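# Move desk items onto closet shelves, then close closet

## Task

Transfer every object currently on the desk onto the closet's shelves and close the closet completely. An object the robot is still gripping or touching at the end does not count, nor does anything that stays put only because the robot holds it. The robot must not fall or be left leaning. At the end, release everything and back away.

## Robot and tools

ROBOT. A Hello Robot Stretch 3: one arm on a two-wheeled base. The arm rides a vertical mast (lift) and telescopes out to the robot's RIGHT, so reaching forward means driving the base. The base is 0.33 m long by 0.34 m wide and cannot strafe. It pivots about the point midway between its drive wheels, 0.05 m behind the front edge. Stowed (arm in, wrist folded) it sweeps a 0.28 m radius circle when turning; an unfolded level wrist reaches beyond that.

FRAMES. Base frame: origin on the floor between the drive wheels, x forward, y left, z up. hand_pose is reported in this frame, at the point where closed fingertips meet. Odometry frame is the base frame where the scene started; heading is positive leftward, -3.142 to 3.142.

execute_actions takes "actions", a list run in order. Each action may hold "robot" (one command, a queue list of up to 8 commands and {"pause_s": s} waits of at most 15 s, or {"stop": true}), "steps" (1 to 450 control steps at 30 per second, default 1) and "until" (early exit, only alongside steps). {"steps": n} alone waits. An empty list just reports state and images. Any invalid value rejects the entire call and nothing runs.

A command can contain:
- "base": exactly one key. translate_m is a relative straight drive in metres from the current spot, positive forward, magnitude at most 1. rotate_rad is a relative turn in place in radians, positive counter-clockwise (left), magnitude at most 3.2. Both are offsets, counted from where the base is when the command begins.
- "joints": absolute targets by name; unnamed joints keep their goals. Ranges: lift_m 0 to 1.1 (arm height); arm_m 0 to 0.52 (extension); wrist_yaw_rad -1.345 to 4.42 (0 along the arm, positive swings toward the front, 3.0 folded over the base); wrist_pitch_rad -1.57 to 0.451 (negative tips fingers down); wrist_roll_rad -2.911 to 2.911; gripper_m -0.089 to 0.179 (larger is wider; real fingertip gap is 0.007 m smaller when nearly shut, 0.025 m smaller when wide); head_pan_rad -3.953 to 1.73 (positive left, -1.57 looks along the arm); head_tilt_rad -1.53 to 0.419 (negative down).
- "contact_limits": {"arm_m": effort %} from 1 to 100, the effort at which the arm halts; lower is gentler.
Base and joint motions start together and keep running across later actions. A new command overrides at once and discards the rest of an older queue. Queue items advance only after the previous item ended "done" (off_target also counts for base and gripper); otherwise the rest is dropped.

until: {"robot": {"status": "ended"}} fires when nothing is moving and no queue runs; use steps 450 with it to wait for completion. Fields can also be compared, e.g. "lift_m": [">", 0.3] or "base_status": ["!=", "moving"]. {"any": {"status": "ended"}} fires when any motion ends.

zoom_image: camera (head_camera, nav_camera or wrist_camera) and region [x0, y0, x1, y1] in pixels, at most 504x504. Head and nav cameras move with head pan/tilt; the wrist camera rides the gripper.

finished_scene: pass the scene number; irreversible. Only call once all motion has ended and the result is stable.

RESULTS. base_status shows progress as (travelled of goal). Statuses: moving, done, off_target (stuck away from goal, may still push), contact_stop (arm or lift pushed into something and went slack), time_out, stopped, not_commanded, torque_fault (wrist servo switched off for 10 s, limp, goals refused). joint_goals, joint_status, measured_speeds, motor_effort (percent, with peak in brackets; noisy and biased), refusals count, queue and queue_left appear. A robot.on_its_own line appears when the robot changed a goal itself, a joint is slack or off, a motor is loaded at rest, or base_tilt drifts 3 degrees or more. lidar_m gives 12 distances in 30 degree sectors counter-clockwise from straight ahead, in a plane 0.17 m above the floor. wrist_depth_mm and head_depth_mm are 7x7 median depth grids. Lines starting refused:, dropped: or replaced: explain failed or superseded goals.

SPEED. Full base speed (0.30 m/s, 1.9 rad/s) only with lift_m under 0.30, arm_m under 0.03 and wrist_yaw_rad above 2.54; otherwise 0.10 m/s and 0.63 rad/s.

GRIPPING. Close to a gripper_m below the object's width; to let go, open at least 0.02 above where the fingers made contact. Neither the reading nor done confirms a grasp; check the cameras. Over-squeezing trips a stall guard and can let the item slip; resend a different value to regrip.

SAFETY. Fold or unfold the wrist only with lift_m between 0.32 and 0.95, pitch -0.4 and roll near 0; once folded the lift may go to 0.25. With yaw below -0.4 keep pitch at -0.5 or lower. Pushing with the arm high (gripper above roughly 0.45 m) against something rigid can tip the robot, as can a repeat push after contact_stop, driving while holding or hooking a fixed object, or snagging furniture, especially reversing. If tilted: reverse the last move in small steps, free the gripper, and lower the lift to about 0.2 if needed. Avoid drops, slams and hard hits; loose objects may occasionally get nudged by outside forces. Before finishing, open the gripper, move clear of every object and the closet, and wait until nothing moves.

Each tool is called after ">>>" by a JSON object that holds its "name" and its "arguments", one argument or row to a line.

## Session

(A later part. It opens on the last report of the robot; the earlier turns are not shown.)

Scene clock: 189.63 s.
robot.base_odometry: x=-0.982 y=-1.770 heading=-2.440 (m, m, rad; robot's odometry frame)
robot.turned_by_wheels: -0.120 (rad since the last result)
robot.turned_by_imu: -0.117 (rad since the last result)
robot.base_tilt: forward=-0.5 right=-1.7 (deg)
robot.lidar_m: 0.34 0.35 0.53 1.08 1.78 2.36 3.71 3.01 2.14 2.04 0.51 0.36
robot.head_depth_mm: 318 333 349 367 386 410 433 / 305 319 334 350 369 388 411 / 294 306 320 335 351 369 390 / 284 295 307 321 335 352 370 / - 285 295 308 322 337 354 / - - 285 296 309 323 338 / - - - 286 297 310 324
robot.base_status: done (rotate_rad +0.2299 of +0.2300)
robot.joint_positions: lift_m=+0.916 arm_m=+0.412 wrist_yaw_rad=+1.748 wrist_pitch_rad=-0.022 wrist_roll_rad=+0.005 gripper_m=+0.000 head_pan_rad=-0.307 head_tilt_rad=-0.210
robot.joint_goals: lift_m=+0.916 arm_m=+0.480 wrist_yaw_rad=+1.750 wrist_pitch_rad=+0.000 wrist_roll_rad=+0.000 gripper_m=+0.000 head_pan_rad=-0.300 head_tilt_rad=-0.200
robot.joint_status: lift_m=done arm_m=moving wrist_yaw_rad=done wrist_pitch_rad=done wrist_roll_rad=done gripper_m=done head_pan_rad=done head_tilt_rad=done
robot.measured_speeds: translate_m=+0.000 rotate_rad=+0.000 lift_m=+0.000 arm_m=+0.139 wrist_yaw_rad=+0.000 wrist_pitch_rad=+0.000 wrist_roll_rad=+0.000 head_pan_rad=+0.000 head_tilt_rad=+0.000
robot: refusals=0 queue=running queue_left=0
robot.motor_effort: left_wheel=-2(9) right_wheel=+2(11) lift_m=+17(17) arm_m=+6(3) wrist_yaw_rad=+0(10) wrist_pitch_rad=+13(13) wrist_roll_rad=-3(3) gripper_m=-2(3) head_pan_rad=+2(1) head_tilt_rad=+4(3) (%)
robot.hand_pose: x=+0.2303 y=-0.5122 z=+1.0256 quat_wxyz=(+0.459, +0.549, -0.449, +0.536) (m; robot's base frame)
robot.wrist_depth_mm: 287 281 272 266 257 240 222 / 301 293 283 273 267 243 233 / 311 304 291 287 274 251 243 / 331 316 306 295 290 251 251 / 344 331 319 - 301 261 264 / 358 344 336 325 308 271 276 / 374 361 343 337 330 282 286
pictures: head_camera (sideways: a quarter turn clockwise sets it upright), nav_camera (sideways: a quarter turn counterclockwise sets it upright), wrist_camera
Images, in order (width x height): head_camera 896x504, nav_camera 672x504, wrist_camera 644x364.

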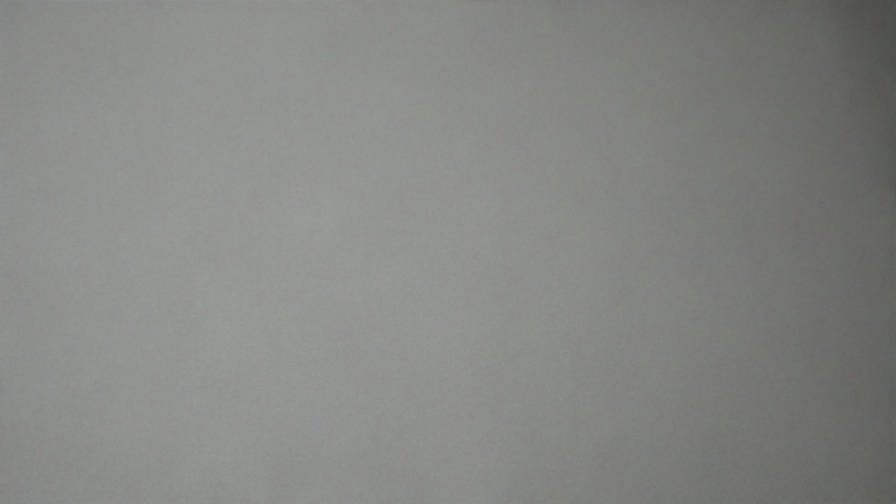

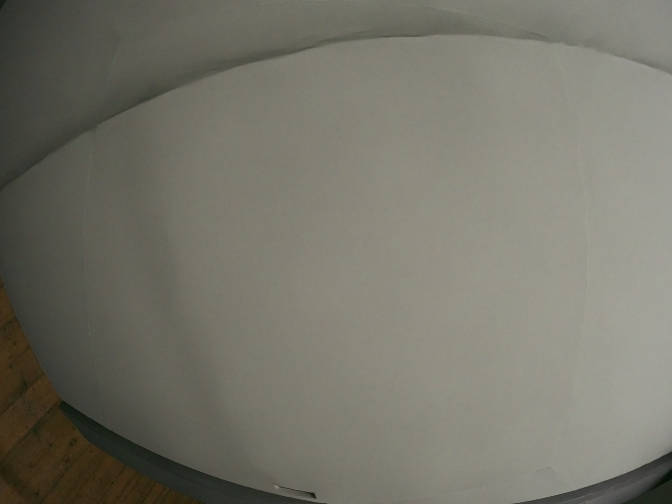

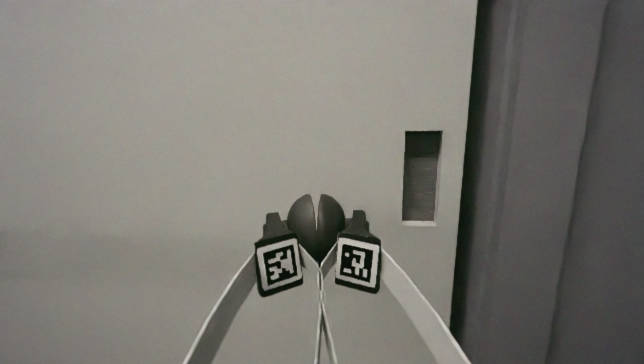

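>>> {"name": "execute_actions", "arguments": {
  "actions": [
    {"robot":{"base":{"translate_m":0.08}},"steps":450,"until":{"robot":{"status":"ended"}}}
  ]
}}

Scene clock: 194.83 s.
robot.base_odometry: x=-1.043 y=-1.822 heading=-2.440 (m, m, rad; robot's odometry frame)
robot.turned_by_wheels: +0.000 (rad since the last result)
robot.turned_by_imu: +0.001 (rad since the last result)
robot.base_tilt: forward=-0.5 right=-1.7 (deg)
robot.lidar_m: 0.26 0.27 0.42 0.87 1.78 2.36 3.35 3.00 2.14 2.03 0.38 0.27
robot.head_depth_mm: - - - - 284 296 314 / - - - - - 284 298 / - - - - - - 285 / - - - - - - - / - - - - - - - / - - - - - - - / - - - - - - -
robot.base_status: done (translate_m +0.0800 of +0.0800)
robot.joint_positions: lift_m=+0.916 arm_m=+0.480 wrist_yaw_rad=+1.748 wrist_pitch_rad=-0.022 wrist_roll_rad=+0.005 gripper_m=+0.000 head_pan_rad=-0.307 head_tilt_rad=-0.210
robot.joint_goals: lift_m=+0.916 arm_m=+0.480 wrist_yaw_rad=+1.750 wrist_pitch_rad=+0.000 wrist_roll_rad=+0.000 gripper_m=+0.000 head_pan_rad=-0.300 head_tilt_rad=-0.200
robot.joint_status: lift_m=done arm_m=done wrist_yaw_rad=done wrist_pitch_rad=done wrist_roll_rad=done gripper_m=done head_pan_rad=done head_tilt_rad=done
robot.measured_speeds: translate_m=+0.000 rotate_rad=+0.000 lift_m=+0.000 arm_m=+0.000 wrist_yaw_rad=+0.000 wrist_pitch_rad=+0.000 wrist_roll_rad=+0.000 head_pan_rad=+0.000 head_tilt_rad=+0.000
robot: refusals=0 queue=done queue_left=0
robot.motor_effort: left_wheel=-3(4) right_wheel=+2(8) lift_m=+17(17) arm_m=+4(5) wrist_yaw_rad=+0(0) wrist_pitch_rad=+12(13) wrist_roll_rad=-3(3) gripper_m=-3(3) head_pan_rad=+1(3) head_tilt_rad=+2(3) (%)
robot.hand_pose: x=+0.2303 y=-0.5794 z=+1.0256 quat_wxyz=(+0.459, +0.549, -0.449, +0.536) (m; robot's base frame)
robot.wrist_depth_mm: 211 205 198 194 191 158 165 / 220 213 206 200 198 163 170 / 231 223 216 209 202 170 177 / 239 231 225 225 209 176 182 / 250 243 234 - 217 184 189 / 263 255 245 238 208 191 197 / 274 266 254 246 238 201 207
pictures: head_camera (sideways: a quarter turn clockwise sets it upright), nav_camera (sideways: a quarter turn counterclockwise sets it upright), wrist_camera
Images, in order (width x height): head_camera 896x504, nav_camera 672x504, wrist_camera 644x364.

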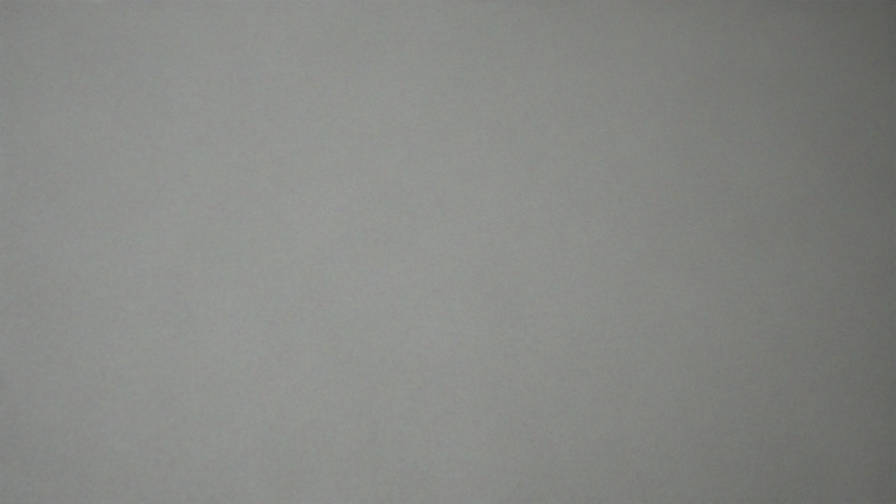

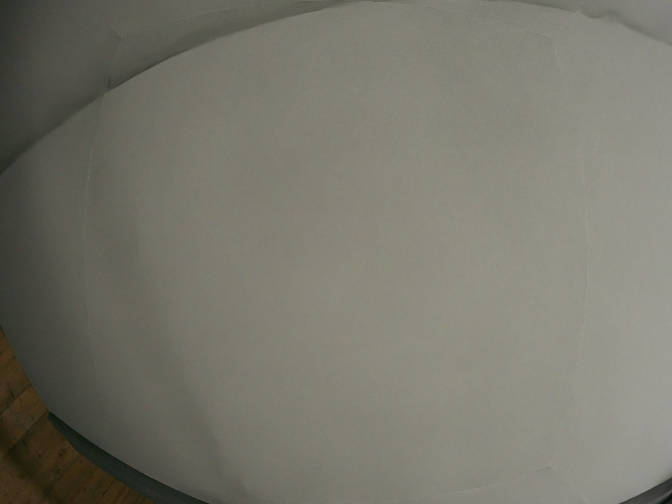

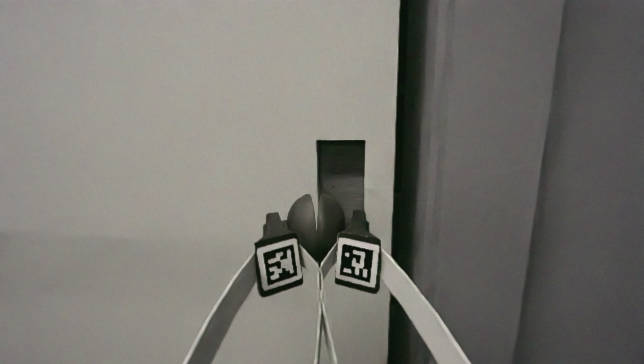

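>>> {"name": "execute_actions", "arguments": {
  "actions": [
    {"robot":[{"joints":{"arm_m":0.492}},{"base":{"translate_m":0.055}}],"steps":450,"until":{"robot":{"status":"ended"}}}
  ]
}}

Scene clock: 200.33 s.
robot.base_odometry: x=-1.085 y=-1.857 heading=-2.441 (m, m, rad; robot's odometry frame)
robot.turned_by_wheels: -0.001 (rad since the last result)
robot.turned_by_imu: -0.006 (rad since the last result)
robot.base_tilt: forward=-0.6 right=-1.7 (deg)
robot.lidar_m: 0.21 0.21 0.34 0.83 1.78 2.35 3.83 3.03 2.13 2.03 0.31 0.22
robot.head_depth_mm: - - - - - - - / - - - - - - - / - - - - - - - / - - - - - - - / - - - - - - - / - - - - - - - / - - - - - - -
robot.base_status: done (translate_m +0.0549 of +0.0550)
robot.joint_positions: lift_m=+0.916 arm_m=+0.492 wrist_yaw_rad=+1.754 wrist_pitch_rad=-0.023 wrist_roll_rad=+0.005 gripper_m=+0.000 head_pan_rad=-0.307 head_tilt_rad=-0.210
robot.joint_goals: lift_m=+0.916 arm_m=+0.492 wrist_yaw_rad=+1.750 wrist_pitch_rad=+0.000 wrist_roll_rad=+0.000 gripper_m=+0.000 head_pan_rad=-0.300 head_tilt_rad=-0.200
robot.joint_status: lift_m=done arm_m=done wrist_yaw_rad=done wrist_pitch_rad=done wrist_roll_rad=done gripper_m=done head_pan_rad=done head_tilt_rad=done
robot.measured_speeds: translate_m=+0.000 rotate_rad=+0.000 lift_m=+0.000 arm_m=+0.000 wrist_yaw_rad=+0.000 wrist_pitch_rad=+0.000 wrist_roll_rad=+0.000 head_pan_rad=+0.000 head_tilt_rad=+0.000
robot: refusals=0 queue=done queue_left=0
robot.on_its_own: left_wheel is at rest, and its effort (-23) is outside its rest range (-18 to +18); right_wheel is at rest, and its effort (+44) is outside its rest range (-18 to +18)
robot.motor_effort: left_wheel=-23(31) right_wheel=+44(49) lift_m=+17(17) arm_m=+3(4) wrist_yaw_rad=-3(3) wrist_pitch_rad=+14(14) wrist_roll_rad=-2(3) gripper_m=-4(3) head_pan_rad=+2(3) head_tilt_rad=+3(3) (%)
robot.hand_pose: x=+0.2300 y=-0.5902 z=+1.0252 quat_wxyz=(+0.458, +0.550, -0.447, +0.537) (m; robot's base frame)
robot.wrist_depth_mm: 165 161 157 153 150 116 123 / 172 168 163 158 155 120 127 / 180 174 169 165 160 126 133 / 189 182 177 181 159 130 138 / 196 190 184 - 159 136 144 / 206 199 194 190 150 140 150 / 217 211 200 194 200 148 156
pictures: head_camera (sideways: a quarter turn clockwise sets it upright), nav_camera (sideways: a quarter turn counterclockwise sets it upright), wrist_camera
Images, in order (width x height): head_camera 896x504, nav_camera 672x504, wrist_camera 644x364.

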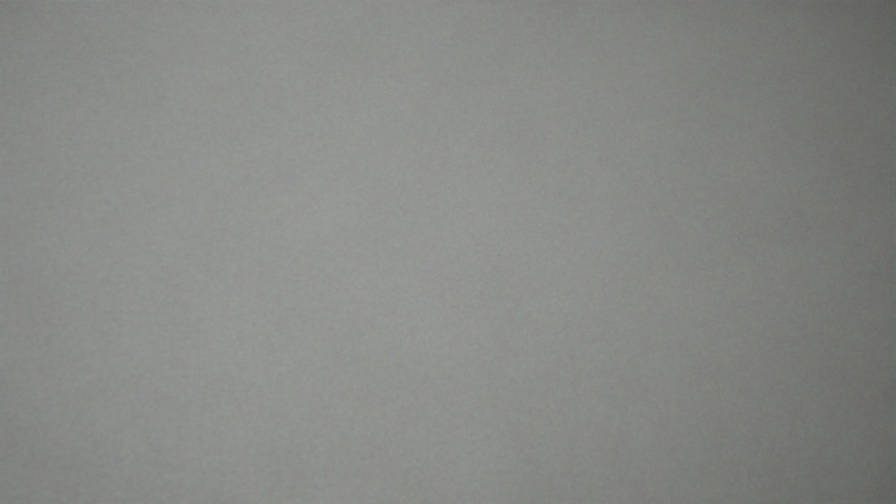

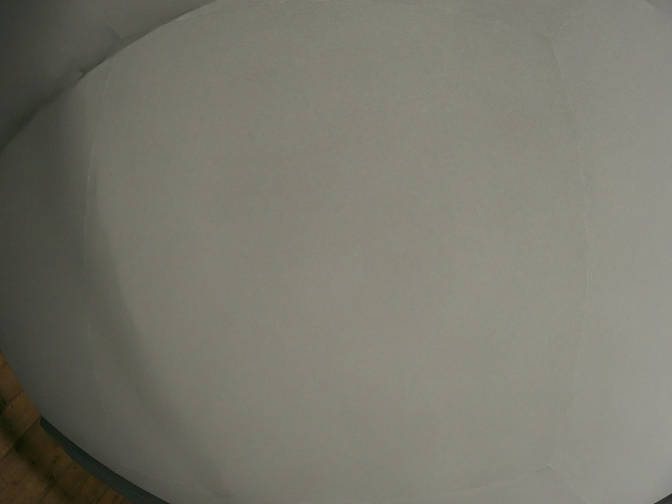

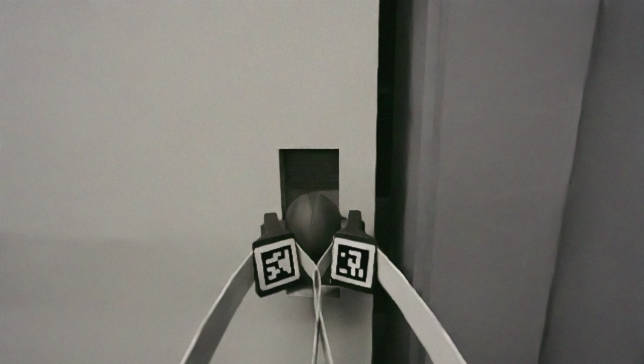

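Centred and pressing. Pull.

>>> {"name": "execute_actions", "arguments": {
  "actions": [
    {"robot":{"joints":{"arm_m":0.03},"contact_limits":{"arm_m":25}},"steps":250,"until":{"robot":{"status":"ended"}}}
  ]
}}

Scene clock: 206.40 s.
robot.base_odometry: x=-1.085 y=-1.857 heading=-2.440 (m, m, rad; robot's odometry frame)
robot.turned_by_wheels: +0.001 (rad since the last result)
robot.turned_by_imu: -0.163 (rad since the last result)
robot.base_tilt: forward=-0.6 right=-1.7 (deg)
robot.lidar_m: 0.20 0.21 0.24 0.45 1.74 2.07 3.85 3.42 2.28 2.03 0.67 0.23
robot.head_depth_mm: - - - - - - 289 / - - - - - - - / - - - - - - - / - - - - - - - / - - - - - - - / - - - - - - - / - - - - - - -
robot.base_status: done (translate_m +0.0549 of +0.0550)
robot.joint_positions: lift_m=+0.916 arm_m=+0.031 wrist_yaw_rad=+1.636 wrist_pitch_rad=-0.029 wrist_roll_rad=+0.004 gripper_m=+0.000 head_pan_rad=-0.306 head_tilt_rad=-0.208
robot.joint_goals: lift_m=+0.916 arm_m=+0.030 wrist_yaw_rad=+1.644 wrist_pitch_rad=+0.000 wrist_roll_rad=+0.000 gripper_m=+0.000 head_pan_rad=-0.300 head_tilt_rad=-0.200
robot.joint_status: lift_m=done arm_m=done wrist_yaw_rad=done wrist_pitch_rad=done wrist_roll_rad=done gripper_m=done head_pan_rad=done head_tilt_rad=done
robot.measured_speeds: translate_m=+0.000 rotate_rad=+0.000 lift_m=+0.000 arm_m=+0.000 wrist_yaw_rad=+0.000 wrist_pitch_rad=+0.000 wrist_roll_rad=+0.000 head_pan_rad=+0.000 head_tilt_rad=+0.000
robot: refusals=0 queue=done queue_left=0
robot.on_its_own: wrist_yaw_rad is held at +1.644, not at your +1.750, by its stall guard, which is not easing now; right_wheel is at rest, and its effort (+24) is outside its rest range (-18 to +18)
robot.motor_effort: left_wheel=-2(43) right_wheel=+24(49) lift_m=+17(18) arm_m=-5(10) wrist_yaw_rad=+4(40) wrist_pitch_rad=+17(17) wrist_roll_rad=-2(2) gripper_m=-4(8) head_pan_rad=+2(3) head_tilt_rad=+2(3) (%)
robot.contact_limits: arm_m 25 (drawing in: default 15, maximum 25; extending or still: default 22, maximum 35)
robot.hand_pose: x=+0.2335 y=-0.1590 z=+1.0236 quat_wxyz=(+0.490, +0.524, -0.477, +0.508) (m; robot's base frame)
robot.wrist_depth_mm: 134 139 145 153 852 717 524 / 139 144 150 158 698 665 518 / 144 149 156 165 935 740 530 / 149 155 163 182 936 747 529 / 154 161 169 - 619 637 543 / 160 167 174 191 - 767 538 / 167 174 185 194 803 757 542
pictures: head_camera (sideways: a quarter turn clockwise sets it upright), nav_camera (sideways: a quarter turn counterclockwise sets it upright), wrist_camera
Images, in order (width x height): head_camera 896x504, nav_camera 672x504, wrist_camera 644x364.

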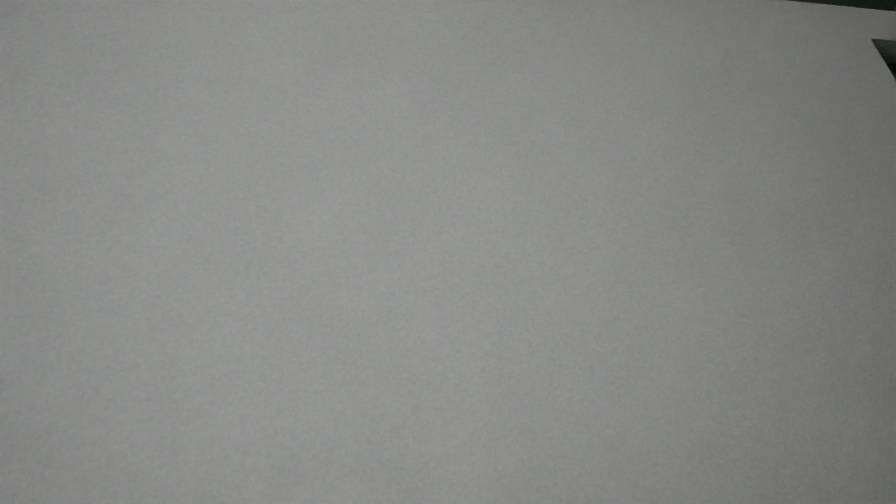

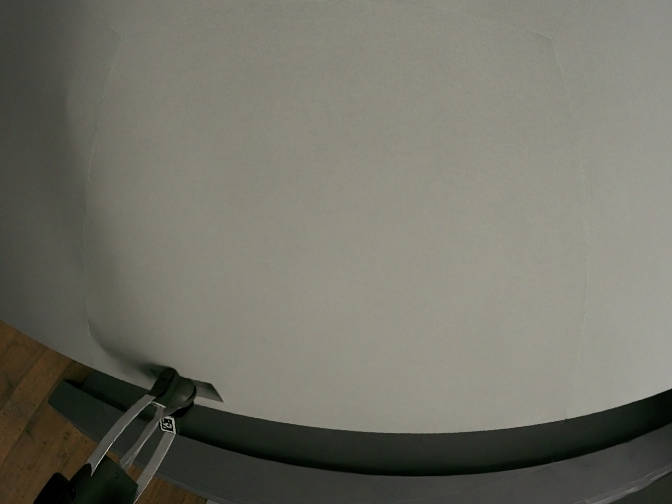

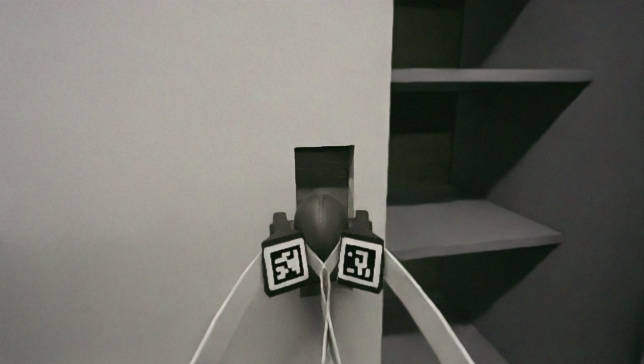

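>>> {"name": "execute_actions", "arguments": {
  "actions": [
    {"robot":[{"base":{"translate_m":-0.35}},{"joints":{"head_pan_rad":-0.5,"head_tilt_rad":-0.5,"wrist_yaw_rad":1.0}}],"steps":250,"until":{"robot":{"status":"ended"}}}
  ]
}}

Scene clock: 216.57 s.
robot.base_odometry: x=-0.818 y=-1.631 heading=-2.440 (m, m, rad; robot's odometry frame)
robot.turned_by_wheels: +0.001 (rad since the last result)
robot.turned_by_imu: -0.001 (rad since the last result)
robot.base_tilt: forward=-0.6 right=-1.8 (deg)
robot.lidar_m: 0.54 0.54 0.65 1.67 1.67 1.98 3.50 3.08 2.38 2.11 0.98 0.61
robot.head_depth_mm: 735 836 951 2241 1893 1564 1305 / 745 798 869 964 1098 1298 1315 / 929 997 1072 1167 1169 1307 1311 / 1025 1105 1187 1346 1485 1566 1309 / 1134 1205 1284 1510 1409 1565 1278 / 1202 1017 600 642 701 769 862 / 471 503 540 584 635 698 772
robot.base_status: done (translate_m -0.3500 of -0.3500)
robot.joint_positions: lift_m=+0.916 arm_m=+0.030 wrist_yaw_rad=+1.003 wrist_pitch_rad=-0.022 wrist_roll_rad=+0.004 gripper_m=+0.000 head_pan_rad=-0.493 head_tilt_rad=-0.493
robot.joint_goals: lift_m=+0.916 arm_m=+0.030 wrist_yaw_rad=+1.000 wrist_pitch_rad=+0.000 wrist_roll_rad=+0.000 gripper_m=+0.000 head_pan_rad=-0.500 head_tilt_rad=-0.500
robot.joint_status: lift_m=done arm_m=done wrist_yaw_rad=done wrist_pitch_rad=done wrist_roll_rad=done gripper_m=done head_pan_rad=done head_tilt_rad=done
robot.measured_speeds: translate_m=+0.000 rotate_rad=+0.000 lift_m=+0.000 arm_m=+0.000 wrist_yaw_rad=+0.000 wrist_pitch_rad=+0.000 wrist_roll_rad=+0.000 head_pan_rad=+0.000 head_tilt_rad=+0.000
robot: refusals=0 queue=done queue_left=0
robot.motor_effort: left_wheel=+1(8) right_wheel=-1(24) lift_m=+18(18) arm_m=-2(4) wrist_yaw_rad=-3(7) wrist_pitch_rad=+13(17) wrist_roll_rad=-3(2) gripper_m=-3(5) head_pan_rad=-3(14) head_tilt_rad=-3(18) (%)
robot.contact_limits: arm_m 25 (drawing in: default 15, maximum 25; extending or still: default 22, maximum 35)
robot.hand_pose: x=+0.1941 y=-0.3130 z=+1.0254 quat_wxyz=(+0.623, +0.348, -0.617, +0.332) (m; robot's base frame)
robot.wrist_depth_mm: 383 - 946 664 - - - / 388 - - 710 - - - / 397 - - 720 - - - / 403 - - 788 - - - / 408 - - - - - - / 419 - - 862 - - - / 424 865 - 892 - - -
pictures: head_camera (sideways: a quarter turn clockwise sets it upright), nav_camera (sideways: a quarter turn counterclockwise sets it upright), wrist_camera
Images, in order (width x height): head_camera 896x504, nav_camera 672x504, wrist_camera 644x364.

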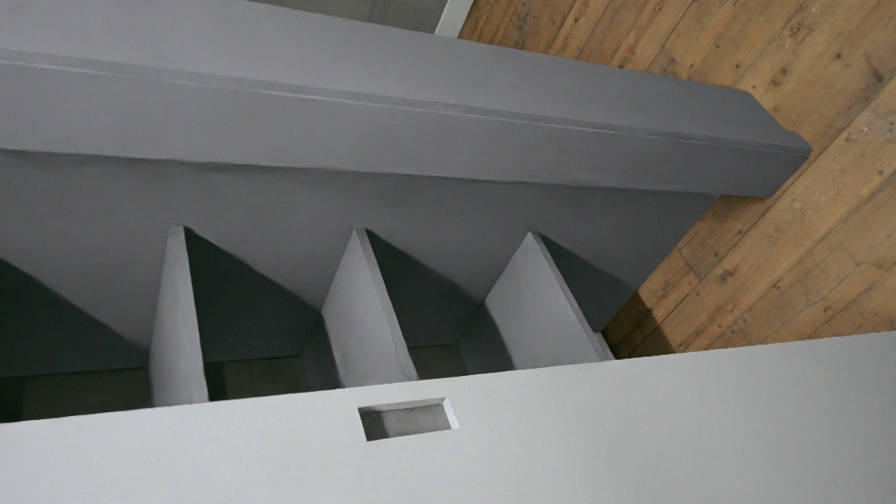

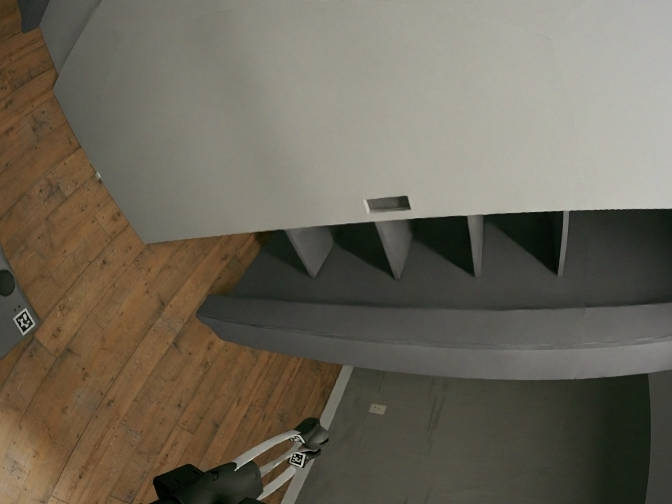

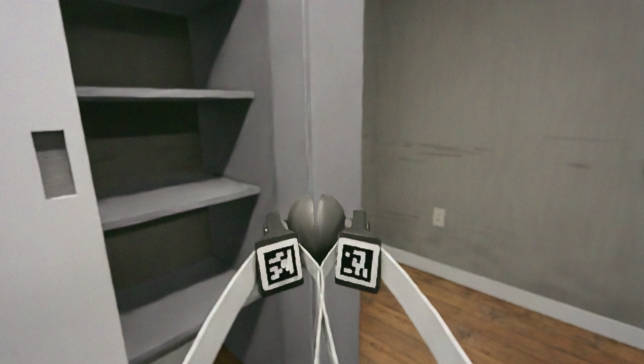

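>>> {"name": "execute_actions", "arguments": {
  "actions": [
    {"robot":[{"base":{"translate_m":0.1},"joints":{"wrist_pitch_rad":-1.4,"wrist_yaw_rad":0,"lift_m":0.55,"arm_m":0}},{"base":{"rotate_rad":1.73},"joints":{"head_pan_rad":-1.57,"head_tilt_rad":-0.6}},{"base":{"translate_m":-0.25}},{"joints":{"wrist_pitch_rad":0}}],"steps":450,"until":{"robot":{"status":"ended"}}}
  ]
}}

Scene clock: 234.90 s.
robot.base_odometry: x=-1.084 y=-1.533 heading=-0.710 (m, m, rad; robot's odometry frame)
robot.turned_by_wheels: +1.730 (rad since the last result)
robot.turned_by_imu: +1.734 (rad since the last result)
robot.base_tilt: forward=-0.5 right=-1.8 (deg)
robot.lidar_m: 1.94 1.99 2.60 3.59 2.73 1.93 1.84 0.65 0.63 0.46 0.47 0.62
robot.head_depth_mm: 978 1113 1048 1330 1201 1417 1242 / 976 1109 1056 1325 1206 1443 1238 / 973 1101 1052 1335 1162 1450 1233 / 363 403 449 516 598 706 872 / 361 399 446 505 579 682 829 / 360 396 443 500 574 676 820 / 358 395 439 495 568 670 808
robot.base_status: done (translate_m -0.2500 of -0.2500)
robot.joint_positions: lift_m=+0.551 arm_m=+0.000 wrist_yaw_rad=+0.003 wrist_pitch_rad=-0.022 wrist_roll_rad=+0.004 gripper_m=+0.000 head_pan_rad=-1.563 head_tilt_rad=-0.592
robot.joint_goals: lift_m=+0.550 arm_m=+0.000 wrist_yaw_rad=+0.000 wrist_pitch_rad=+0.000 wrist_roll_rad=+0.000 gripper_m=+0.000 head_pan_rad=-1.570 head_tilt_rad=-0.600
robot.joint_status: lift_m=done arm_m=done wrist_yaw_rad=done wrist_pitch_rad=done wrist_roll_rad=done gripper_m=done head_pan_rad=done head_tilt_rad=done
robot.measured_speeds: translate_m=+0.000 rotate_rad=+0.000 lift_m=+0.000 arm_m=+0.000 wrist_yaw_rad=+0.000 wrist_pitch_rad=+0.000 wrist_roll_rad=+0.000 head_pan_rad=+0.000 head_tilt_rad=+0.000
robot: refusals=0 queue=done queue_left=0
robot.motor_effort: left_wheel=-2(7) right_wheel=+2(6) lift_m=+17(15) arm_m=-3(0) wrist_yaw_rad=-2(3) wrist_pitch_rad=+13(13) wrist_roll_rad=-2(2) gripper_m=-3(3) head_pan_rad=-1(24) head_tilt_rad=-4(9) (%)
robot.hand_pose: x=-0.0208 y=-0.4010 z=+0.6594 quat_wxyz=(+0.706, +0.009, -0.708, -0.007) (m; robot's base frame)
robot.wrist_depth_mm: 185 187 193 198 839 669 521 / 191 196 199 206 854 695 517 / 198 203 207 213 906 743 521 / 205 209 214 221 979 758 523 / 212 217 223 - 672 652 529 / 222 226 229 412 - 759 527 / 231 235 244 254 - 787 541
pictures: head_camera (sideways: a quarter turn clockwise sets it upright), nav_camera (sideways: a quarter turn counterclockwise sets it upright), wrist_camera
Images, in order (width x height): head_camera 896x504, nav_camera 672x504, wrist_camera 644x364.

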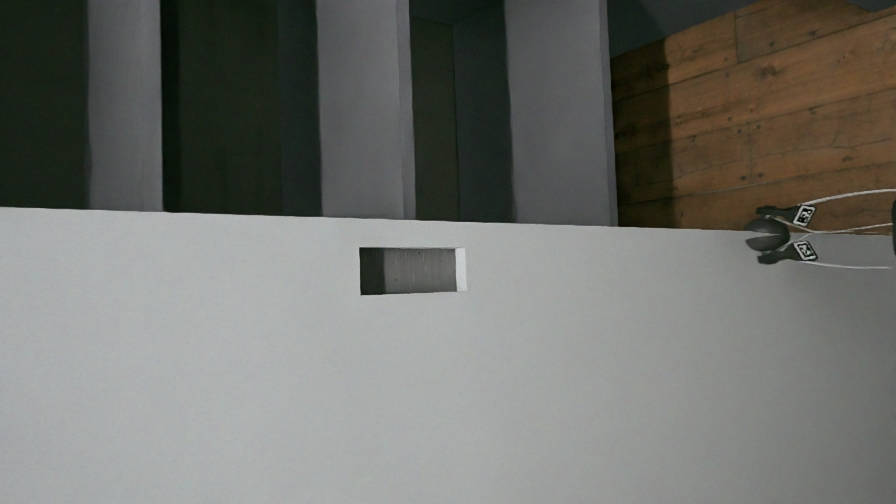

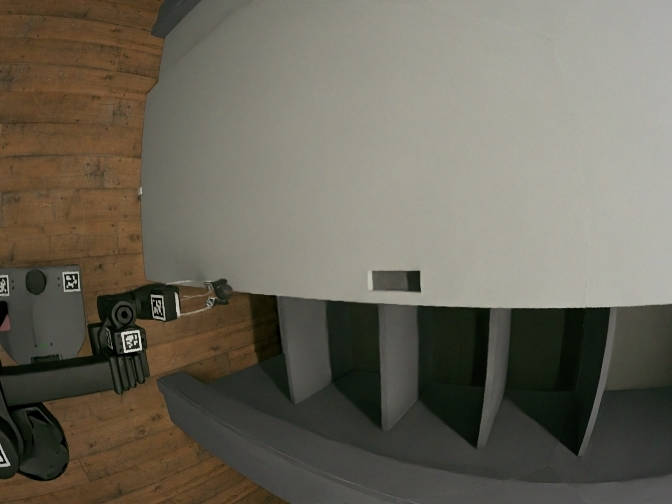

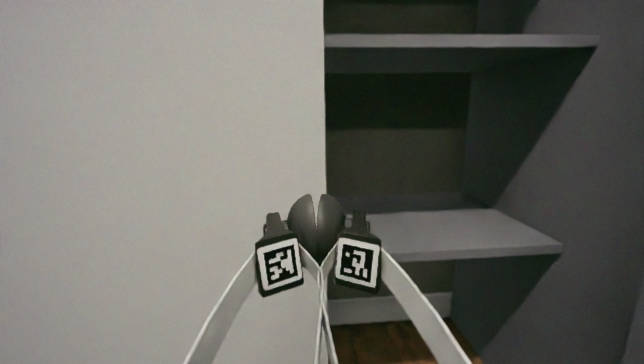

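>>> {"name": "execute_actions", "arguments": {
  "actions": [
    {"robot":[{"base":{"translate_m":-0.08}},{"joints":{"arm_m":0.17}},{"base":{"translate_m":0.38}},{"base":{"translate_m":-0.06}},{"joints":{"arm_m":0}}],"steps":450,"until":{"robot":{"status":"ended"}}}
  ]
}}

Scene clock: 251.70 s.
robot.base_odometry: x=-0.902 y=-1.689 heading=-0.710 (m, m, rad; robot's odometry frame)
robot.turned_by_wheels: +0.000 (rad since the last result)
robot.turned_by_imu: -0.105 (rad since the last result)
robot.base_tilt: forward=-0.6 right=-1.7 (deg)
robot.lidar_m: 1.06 1.73 2.11 3.59 3.16 2.27 2.05 0.80 0.83 0.45 0.46 0.56
robot.head_depth_mm: 1016 1158 1053 1375 1244 1452 1233 / 1007 1144 1053 1371 1202 1452 1239 / 991 1126 1055 1371 1200 1441 1234 / 969 1101 1050 1322 1166 1444 1218 / 956 1077 1051 1276 1067 701 833 / 354 387 429 493 555 650 782 / 344 379 420 474 540 630 754
robot.base_status: done (translate_m -0.0600 of -0.0600)
robot.joint_positions: lift_m=+0.551 arm_m=+0.000 wrist_yaw_rad=-0.062 wrist_pitch_rad=-0.021 wrist_roll_rad=+0.004 gripper_m=+0.000 head_pan_rad=-1.563 head_tilt_rad=-0.593
robot.joint_goals: lift_m=+0.550 arm_m=+0.000 wrist_yaw_rad=-0.061 wrist_pitch_rad=+0.000 wrist_roll_rad=+0.000 gripper_m=+0.000 head_pan_rad=-1.570 head_tilt_rad=-0.600
robot.joint_status: lift_m=done arm_m=done wrist_yaw_rad=done wrist_pitch_rad=done wrist_roll_rad=done gripper_m=done head_pan_rad=done head_tilt_rad=done
robot.measured_speeds: translate_m=+0.000 rotate_rad=+0.000 lift_m=+0.000 arm_m=+0.000 wrist_yaw_rad=+0.000 wrist_pitch_rad=+0.000 wrist_roll_rad=+0.000 head_pan_rad=+0.000 head_tilt_rad=+0.000
robot: refusals=0 queue=done queue_left=0
robot.on_its_own: wrist_yaw_rad is held at -0.061, not at your +0.000, by its stall guard, which is not easing now
robot.motor_effort: left_wheel=+1(17) right_wheel=-2(39) lift_m=+17(17) arm_m=-2(6) wrist_yaw_rad=+1(29) wrist_pitch_rad=+12(13) wrist_roll_rad=-2(2) gripper_m=-3(6) head_pan_rad=-2(2) head_tilt_rad=-2(2) (%)
robot.hand_pose: x=-0.0373 y=-0.4006 z=+0.6597 quat_wxyz=(+0.705, -0.014, -0.708, -0.030) (m; robot's base frame)
robot.wrist_depth_mm: 168 177 770 842 906 775 611 / 173 182 824 877 941 776 609 / 178 188 849 913 - 830 619 / 183 193 920 935 - 855 639 / 188 202 684 - 718 775 627 / 196 208 925 - - 872 633 / 203 215 963 - - 890 642
pictures: head_camera (sideways: a quarter turn clockwise sets it upright), nav_camera (sideways: a quarter turn counterclockwise sets it upright), wrist_camera
Images, in order (width x height): head_camera 896x504, nav_camera 672x504, wrist_camera 644x364.

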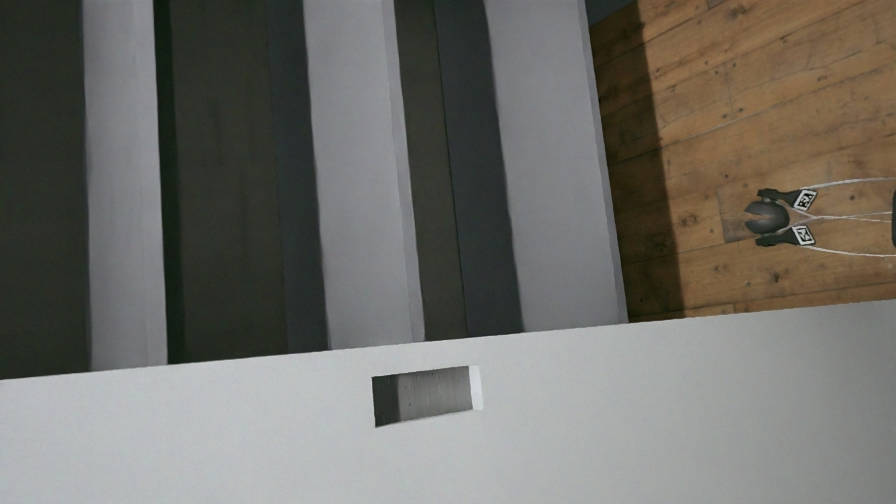

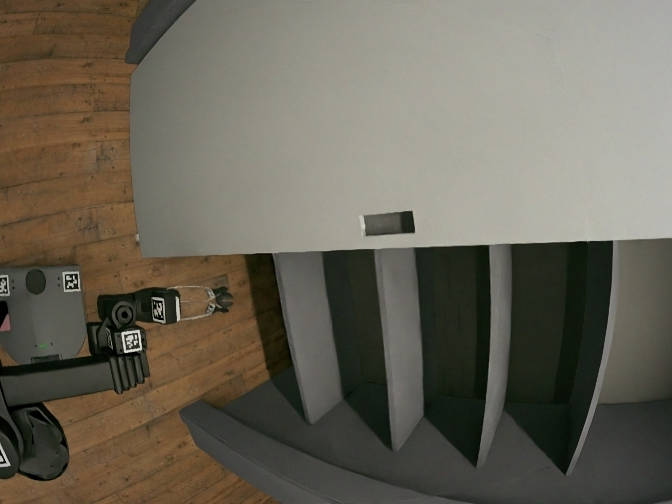

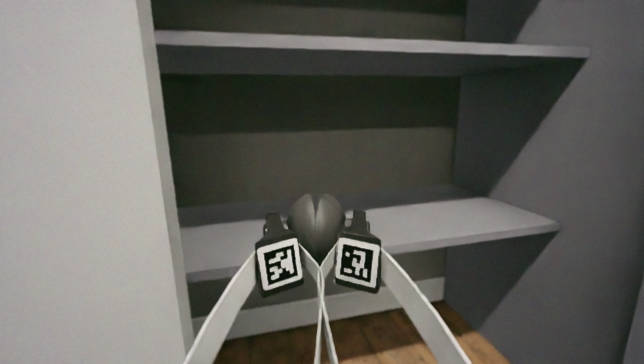

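>>> {"name": "execute_actions", "arguments": {
  "actions": [
    {"robot":[{"joints":{"wrist_pitch_rad":-0.4,"wrist_yaw_rad":3.0,"head_pan_rad":0,"head_tilt_rad":-0.25}},{"base":{"rotate_rad":1.68},"joints":{"lift_m":0.25}}],"steps":450,"until":{"robot":{"status":"ended"}}}
  ]
}}

Scene clock: 262.40 s.
robot.base_odometry: x=-0.902 y=-1.689 heading=+0.970 (m, m, rad; robot's odometry frame)
robot.turned_by_wheels: +1.680 (rad since the last result)
robot.turned_by_imu: +1.683 (rad since the last result)
robot.base_tilt: forward=-0.5 right=-1.7 (deg)
robot.lidar_m: 3.18 3.05 2.17 2.06 0.81 1.04 0.45 0.46 0.61 1.72 1.75 2.30
robot.head_depth_mm: 3206 3387 3481 3657 2791 2004 1592 / 3241 3315 3541 3637 2819 2017 1580 / 3126 3265 3442 3684 2791 2032 1565 / 3072 3241 3438 3631 2797 1987 1580 / 3120 3224 3419 3566 2770 2044 1584 / 3084 3193 3311 3492 2797 1999 1574 / 3071 3239 3357 3591 2742 2011 1576
robot.base_status: done (rotate_rad +1.6799 of +1.6800)
robot.joint_positions: lift_m=+0.251 arm_m=+0.000 wrist_yaw_rad=+2.998 wrist_pitch_rad=-0.414 wrist_roll_rad=+0.004 gripper_m=+0.000 head_pan_rad=-0.007 head_tilt_rad=-0.260
robot.joint_goals: lift_m=+0.250 arm_m=+0.000 wrist_yaw_rad=+3.000 wrist_pitch_rad=-0.400 wrist_roll_rad=+0.000 gripper_m=+0.000 head_pan_rad=+0.000 head_tilt_rad=-0.250
robot.joint_status: lift_m=done arm_m=done wrist_yaw_rad=done wrist_pitch_rad=done wrist_roll_rad=done gripper_m=done head_pan_rad=done head_tilt_rad=done
robot.measured_speeds: translate_m=+0.000 rotate_rad=+0.000 lift_m=+0.000 arm_m=+0.000 wrist_yaw_rad=+0.000 wrist_pitch_rad=+0.000 wrist_roll_rad=+0.000 head_pan_rad=+0.000 head_tilt_rad=+0.000
robot: refusals=0 queue=done queue_left=0
robot.motor_effort: left_wheel=-2(9) right_wheel=+2(7) lift_m=+17(15) arm_m=-2(3) wrist_yaw_rad=+1(0) wrist_pitch_rad=+9(13) wrist_roll_rad=-2(2) gripper_m=-4(3) head_pan_rad=+3(27) head_tilt_rad=+3(19) (%)
robot.hand_pose: x=+0.0110 y=+0.0772 z=+0.2641 quat_wxyz=(+0.195, +0.702, +0.095, +0.679) (m; robot's base frame)
robot.wrist_depth_mm: 667 - - - - - - / 661 - - - - - - / 657 836 841 832 799 831 850 / 637 644 651 656 652 641 647 / 518 529 - - 522 515 531 / 449 - - - 442 446 452 / - - - - 383 387 383
pictures: head_camera (sideways: a quarter turn clockwise sets it upright), nav_camera (sideways: a quarter turn counterclockwise sets it upright), wrist_camera
Images, in order (width x height): head_camera 896x504, nav_camera 672x504, wrist_camera 644x364.

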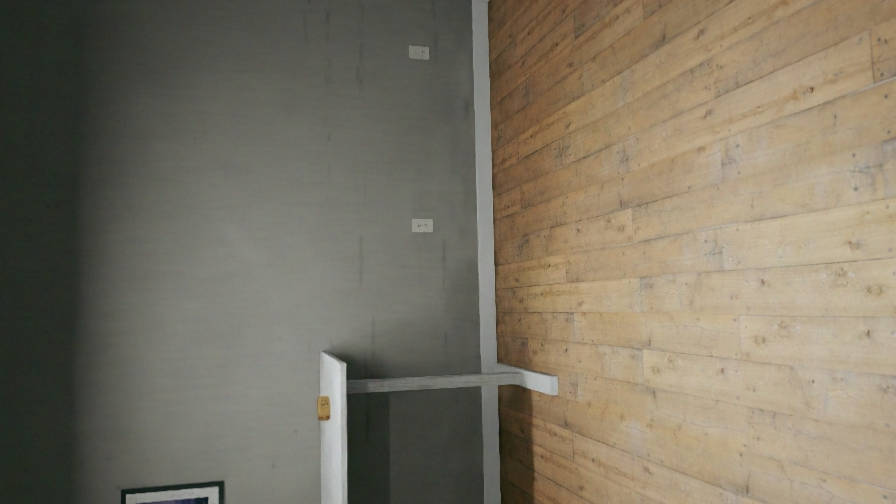

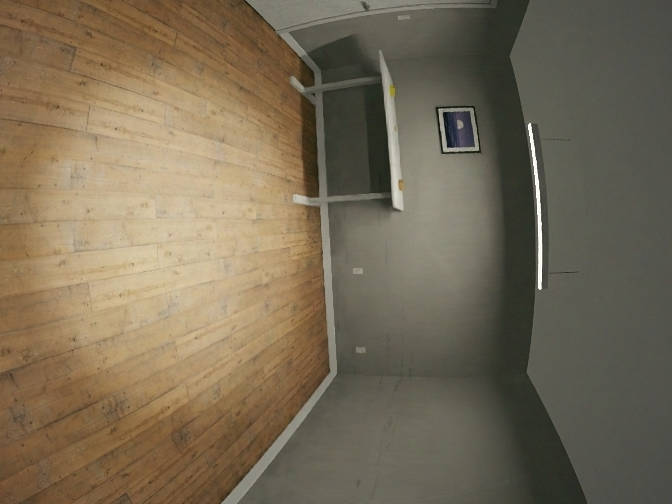

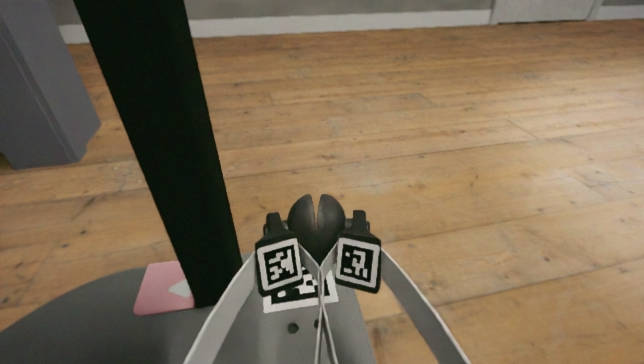

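>>> {"name": "execute_actions", "arguments": {
  "actions": [
    {"robot":[{"base":{"translate_m":1.0}},{"base":{"translate_m":1.0}},{"base":{"rotate_rad":1.57},"joints":{"head_pan_rad":-1.1,"head_tilt_rad":-0.5}}],"steps":450,"until":{"robot":{"status":"ended"}}}
  ]
}}

Scene clock: 279.03 s.
robot.base_odometry: x=+0.228 y=-0.040 heading=+2.540 (m, m, rad; robot's odometry frame)
robot.turned_by_wheels: +1.570 (rad since the last result)
robot.turned_by_imu: +1.589 (rad since the last result)
robot.base_tilt: forward=-0.6 right=-1.7 (deg)
robot.lidar_m: 2.13 2.21 2.54 2.45 2.40 1.70 1.62 1.66 1.68 1.60 1.22 2.03
robot.head_depth_mm: 1310 1417 1533 1658 1805 1556 1310 / 1375 1453 1601 1738 1877 1571 1304 / 1411 1520 1195 1811 1891 1563 1310 / 1467 1560 1031 1937 1879 1518 1297 / 1529 1642 1100 2055 1950 1571 1308 / 1578 1701 1189 2176 1937 1561 1313 / 1676 1756 1190 2286 1950 1564 1308
robot.base_status: done (rotate_rad +1.5699 of +1.5700)
robot.joint_positions: lift_m=+0.250 arm_m=+0.000 wrist_yaw_rad=+2.999 wrist_pitch_rad=-0.414 wrist_roll_rad=+0.004 gripper_m=+0.000 head_pan_rad=-1.093 head_tilt_rad=-0.494
robot.joint_goals: lift_m=+0.250 arm_m=+0.000 wrist_yaw_rad=+3.000 wrist_pitch_rad=-0.400 wrist_roll_rad=+0.000 gripper_m=+0.000 head_pan_rad=-1.100 head_tilt_rad=-0.500
robot.joint_status: lift_m=done arm_m=done wrist_yaw_rad=done wrist_pitch_rad=done wrist_roll_rad=done gripper_m=done head_pan_rad=done head_tilt_rad=done
robot.measured_speeds: translate_m=+0.000 rotate_rad=+0.000 lift_m=+0.000 arm_m=+0.000 wrist_yaw_rad=+0.000 wrist_pitch_rad=+0.000 wrist_roll_rad=+0.000 head_pan_rad=+0.000 head_tilt_rad=+0.000
robot: refusals=0 queue=done queue_left=0
robot.motor_effort: left_wheel=-2(9) right_wheel=+2(11) lift_m=+17(17) arm_m=-2(3) wrist_yaw_rad=+0(1) wrist_pitch_rad=+8(8) wrist_roll_rad=-2(2) gripper_m=-3(3) head_pan_rad=-2(27) head_tilt_rad=-2(17) (%)
robot.hand_pose: x=+0.0108 y=+0.0772 z=+0.2640 quat_wxyz=(+0.195, +0.702, +0.095, +0.679) (m; robot's base frame)
robot.wrist_depth_mm: - - - - - - - / - - - - - - - / 835 833 850 840 834 823 848 / 646 630 643 637 636 656 634 / 528 525 - - 535 523 522 / 456 - - - 440 445 440 / - - - - 383 383 379
pictures: head_camera (sideways: a quarter turn clockwise sets it upright), nav_camera (sideways: a quarter turn counterclockwise sets it upright), wrist_camera
Images, in order (width x height): head_camera 896x504, nav_camera 672x504, wrist_camera 644x364.

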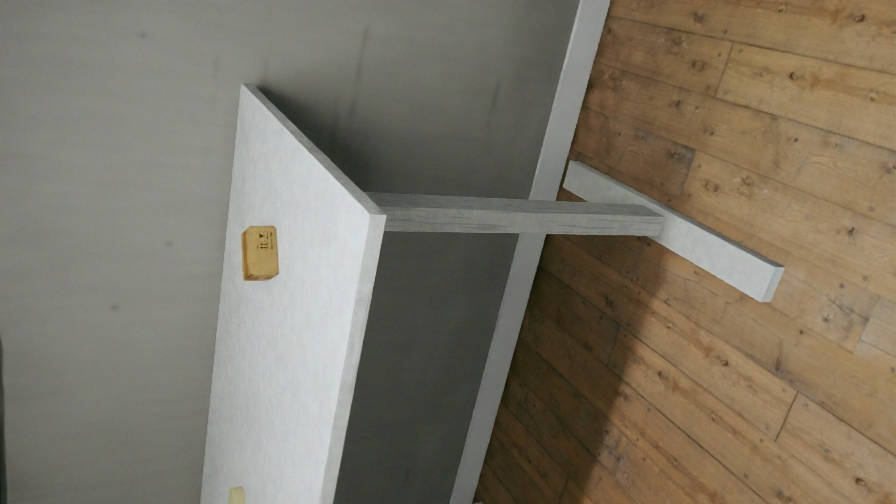

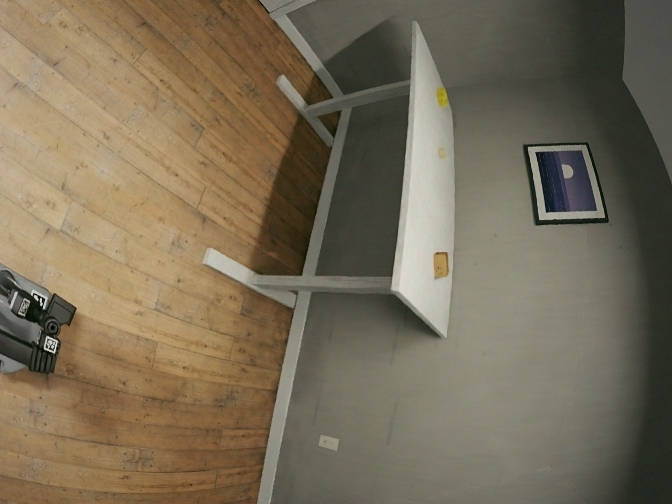

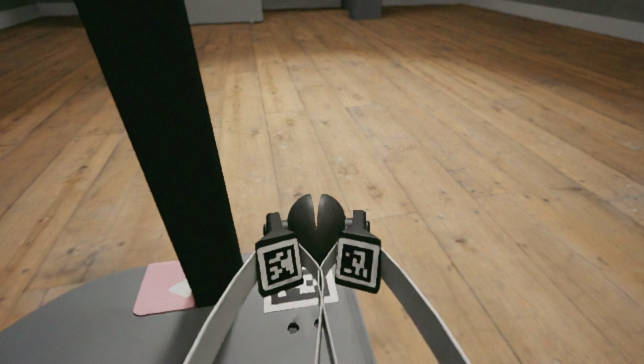

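>>> {"name": "execute_actions", "arguments": {
  "actions": [
    {"robot":[{"base":{"rotate_rad":-0.45}},{"base":{"translate_m":0.48}},{"base":{"rotate_rad":0.45},"joints":{"lift_m":0.9,"head_pan_rad":-1.57,"head_tilt_rad":-0.7}},{"joints":{"wrist_yaw_rad":1.57}},{"joints":{"lift_m":1.07}},{"joints":{"wrist_yaw_rad":0,"wrist_pitch_rad":-0.5,"gripper_m":0.15}}],"steps":450,"until":{"robot":{"status":"ended"}}}
  ]
}}

Scene clock: 300.63 s.
robot.base_odometry: x=-0.010 y=+0.377 heading=+2.540 (m, m, rad; robot's odometry frame)
robot.turned_by_wheels: +0.000 (rad since the last result)
robot.turned_by_imu: +0.007 (rad since the last result)
robot.base_tilt: forward=-0.5 right=-1.7 (deg)
robot.lidar_m: 1.70 1.75 2.36 2.68 2.76 2.15 2.05 2.03 1.44 0.92 1.41 1.55
robot.head_depth_mm: - - - - - 1356 1178 / - - - - - 1357 1189 / - - - - - 1360 1182 / 1150 888 673 1636 - - 1177 / 1154 868 673 1667 - - 1187 / 1155 844 672 1672 - - 1187 / 1146 890 674 1664 - - 1181
robot.base_status: done (rotate_rad +0.4499 of +0.4500)
robot.joint_positions: lift_m=+1.061 arm_m=+0.000 wrist_yaw_rad=+1.573 wrist_pitch_rad=-0.415 wrist_roll_rad=+0.004 gripper_m=+0.000 head_pan_rad=-1.563 head_tilt_rad=-0.692
robot.joint_goals: lift_m=+1.070 arm_m=+0.000 wrist_yaw_rad=+1.570 wrist_pitch_rad=-0.400 wrist_roll_rad=+0.000 gripper_m=+0.000 head_pan_rad=-1.570 head_tilt_rad=-0.700
robot.joint_status: lift_m=moving arm_m=done wrist_yaw_rad=done wrist_pitch_rad=done wrist_roll_rad=done gripper_m=done head_pan_rad=done head_tilt_rad=done
robot.measured_speeds: translate_m=+0.000 rotate_rad=+0.000 lift_m=+0.061 arm_m=+0.000 wrist_yaw_rad=+0.000 wrist_pitch_rad=+0.000 wrist_roll_rad=+0.000 head_pan_rad=+0.000 head_tilt_rad=+0.000
robot: refusals=0 queue=running queue_left=1
robot.motor_effort: left_wheel=-2(11) right_wheel=+2(7) lift_m=+44(44) arm_m=-2(2) wrist_yaw_rad=-2(1) wrist_pitch_rad=+9(9) wrist_roll_rad=-2(2) gripper_m=-3(3) head_pan_rad=-3(18) head_tilt_rad=-4(17) (%)
robot.hand_pose: x=+0.2034 y=-0.1451 z=+1.0744 quat_wxyz=(+0.592, +0.593, -0.387, +0.386) (m; robot's base frame)
robot.wrist_depth_mm: - - - - - - - / - - - - - 811 762 / - - - - - - 539 / - - - - - - 475 / - - - - - - - / - - - - - - - / - - - - - - -
pictures: head_camera (sideways: a quarter turn clockwise sets it upright), nav_camera (sideways: a quarter turn counterclockwise sets it upright), wrist_camera
Images, in order (width x height): head_camera 896x504, nav_camera 672x504, wrist_camera 644x364.

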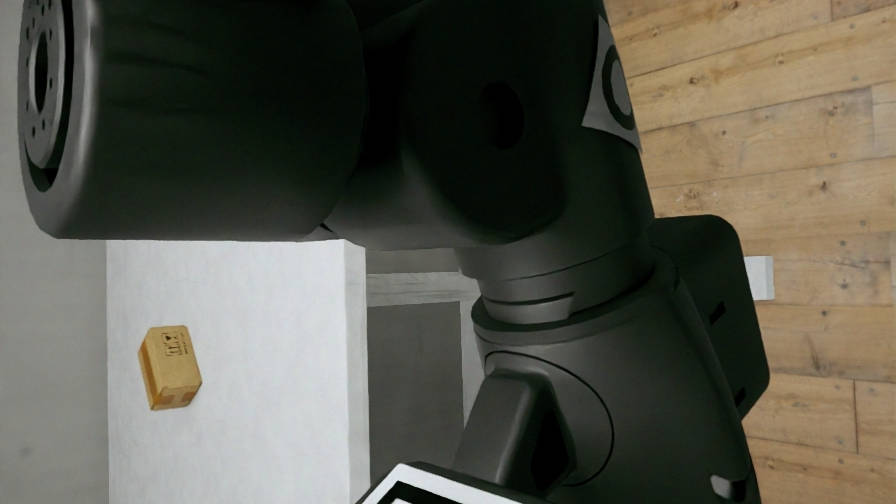

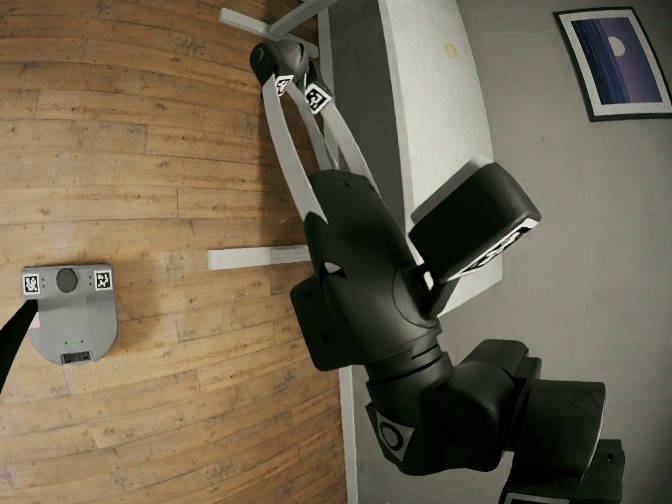

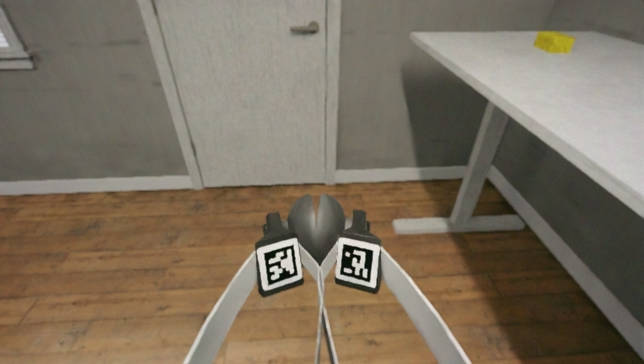

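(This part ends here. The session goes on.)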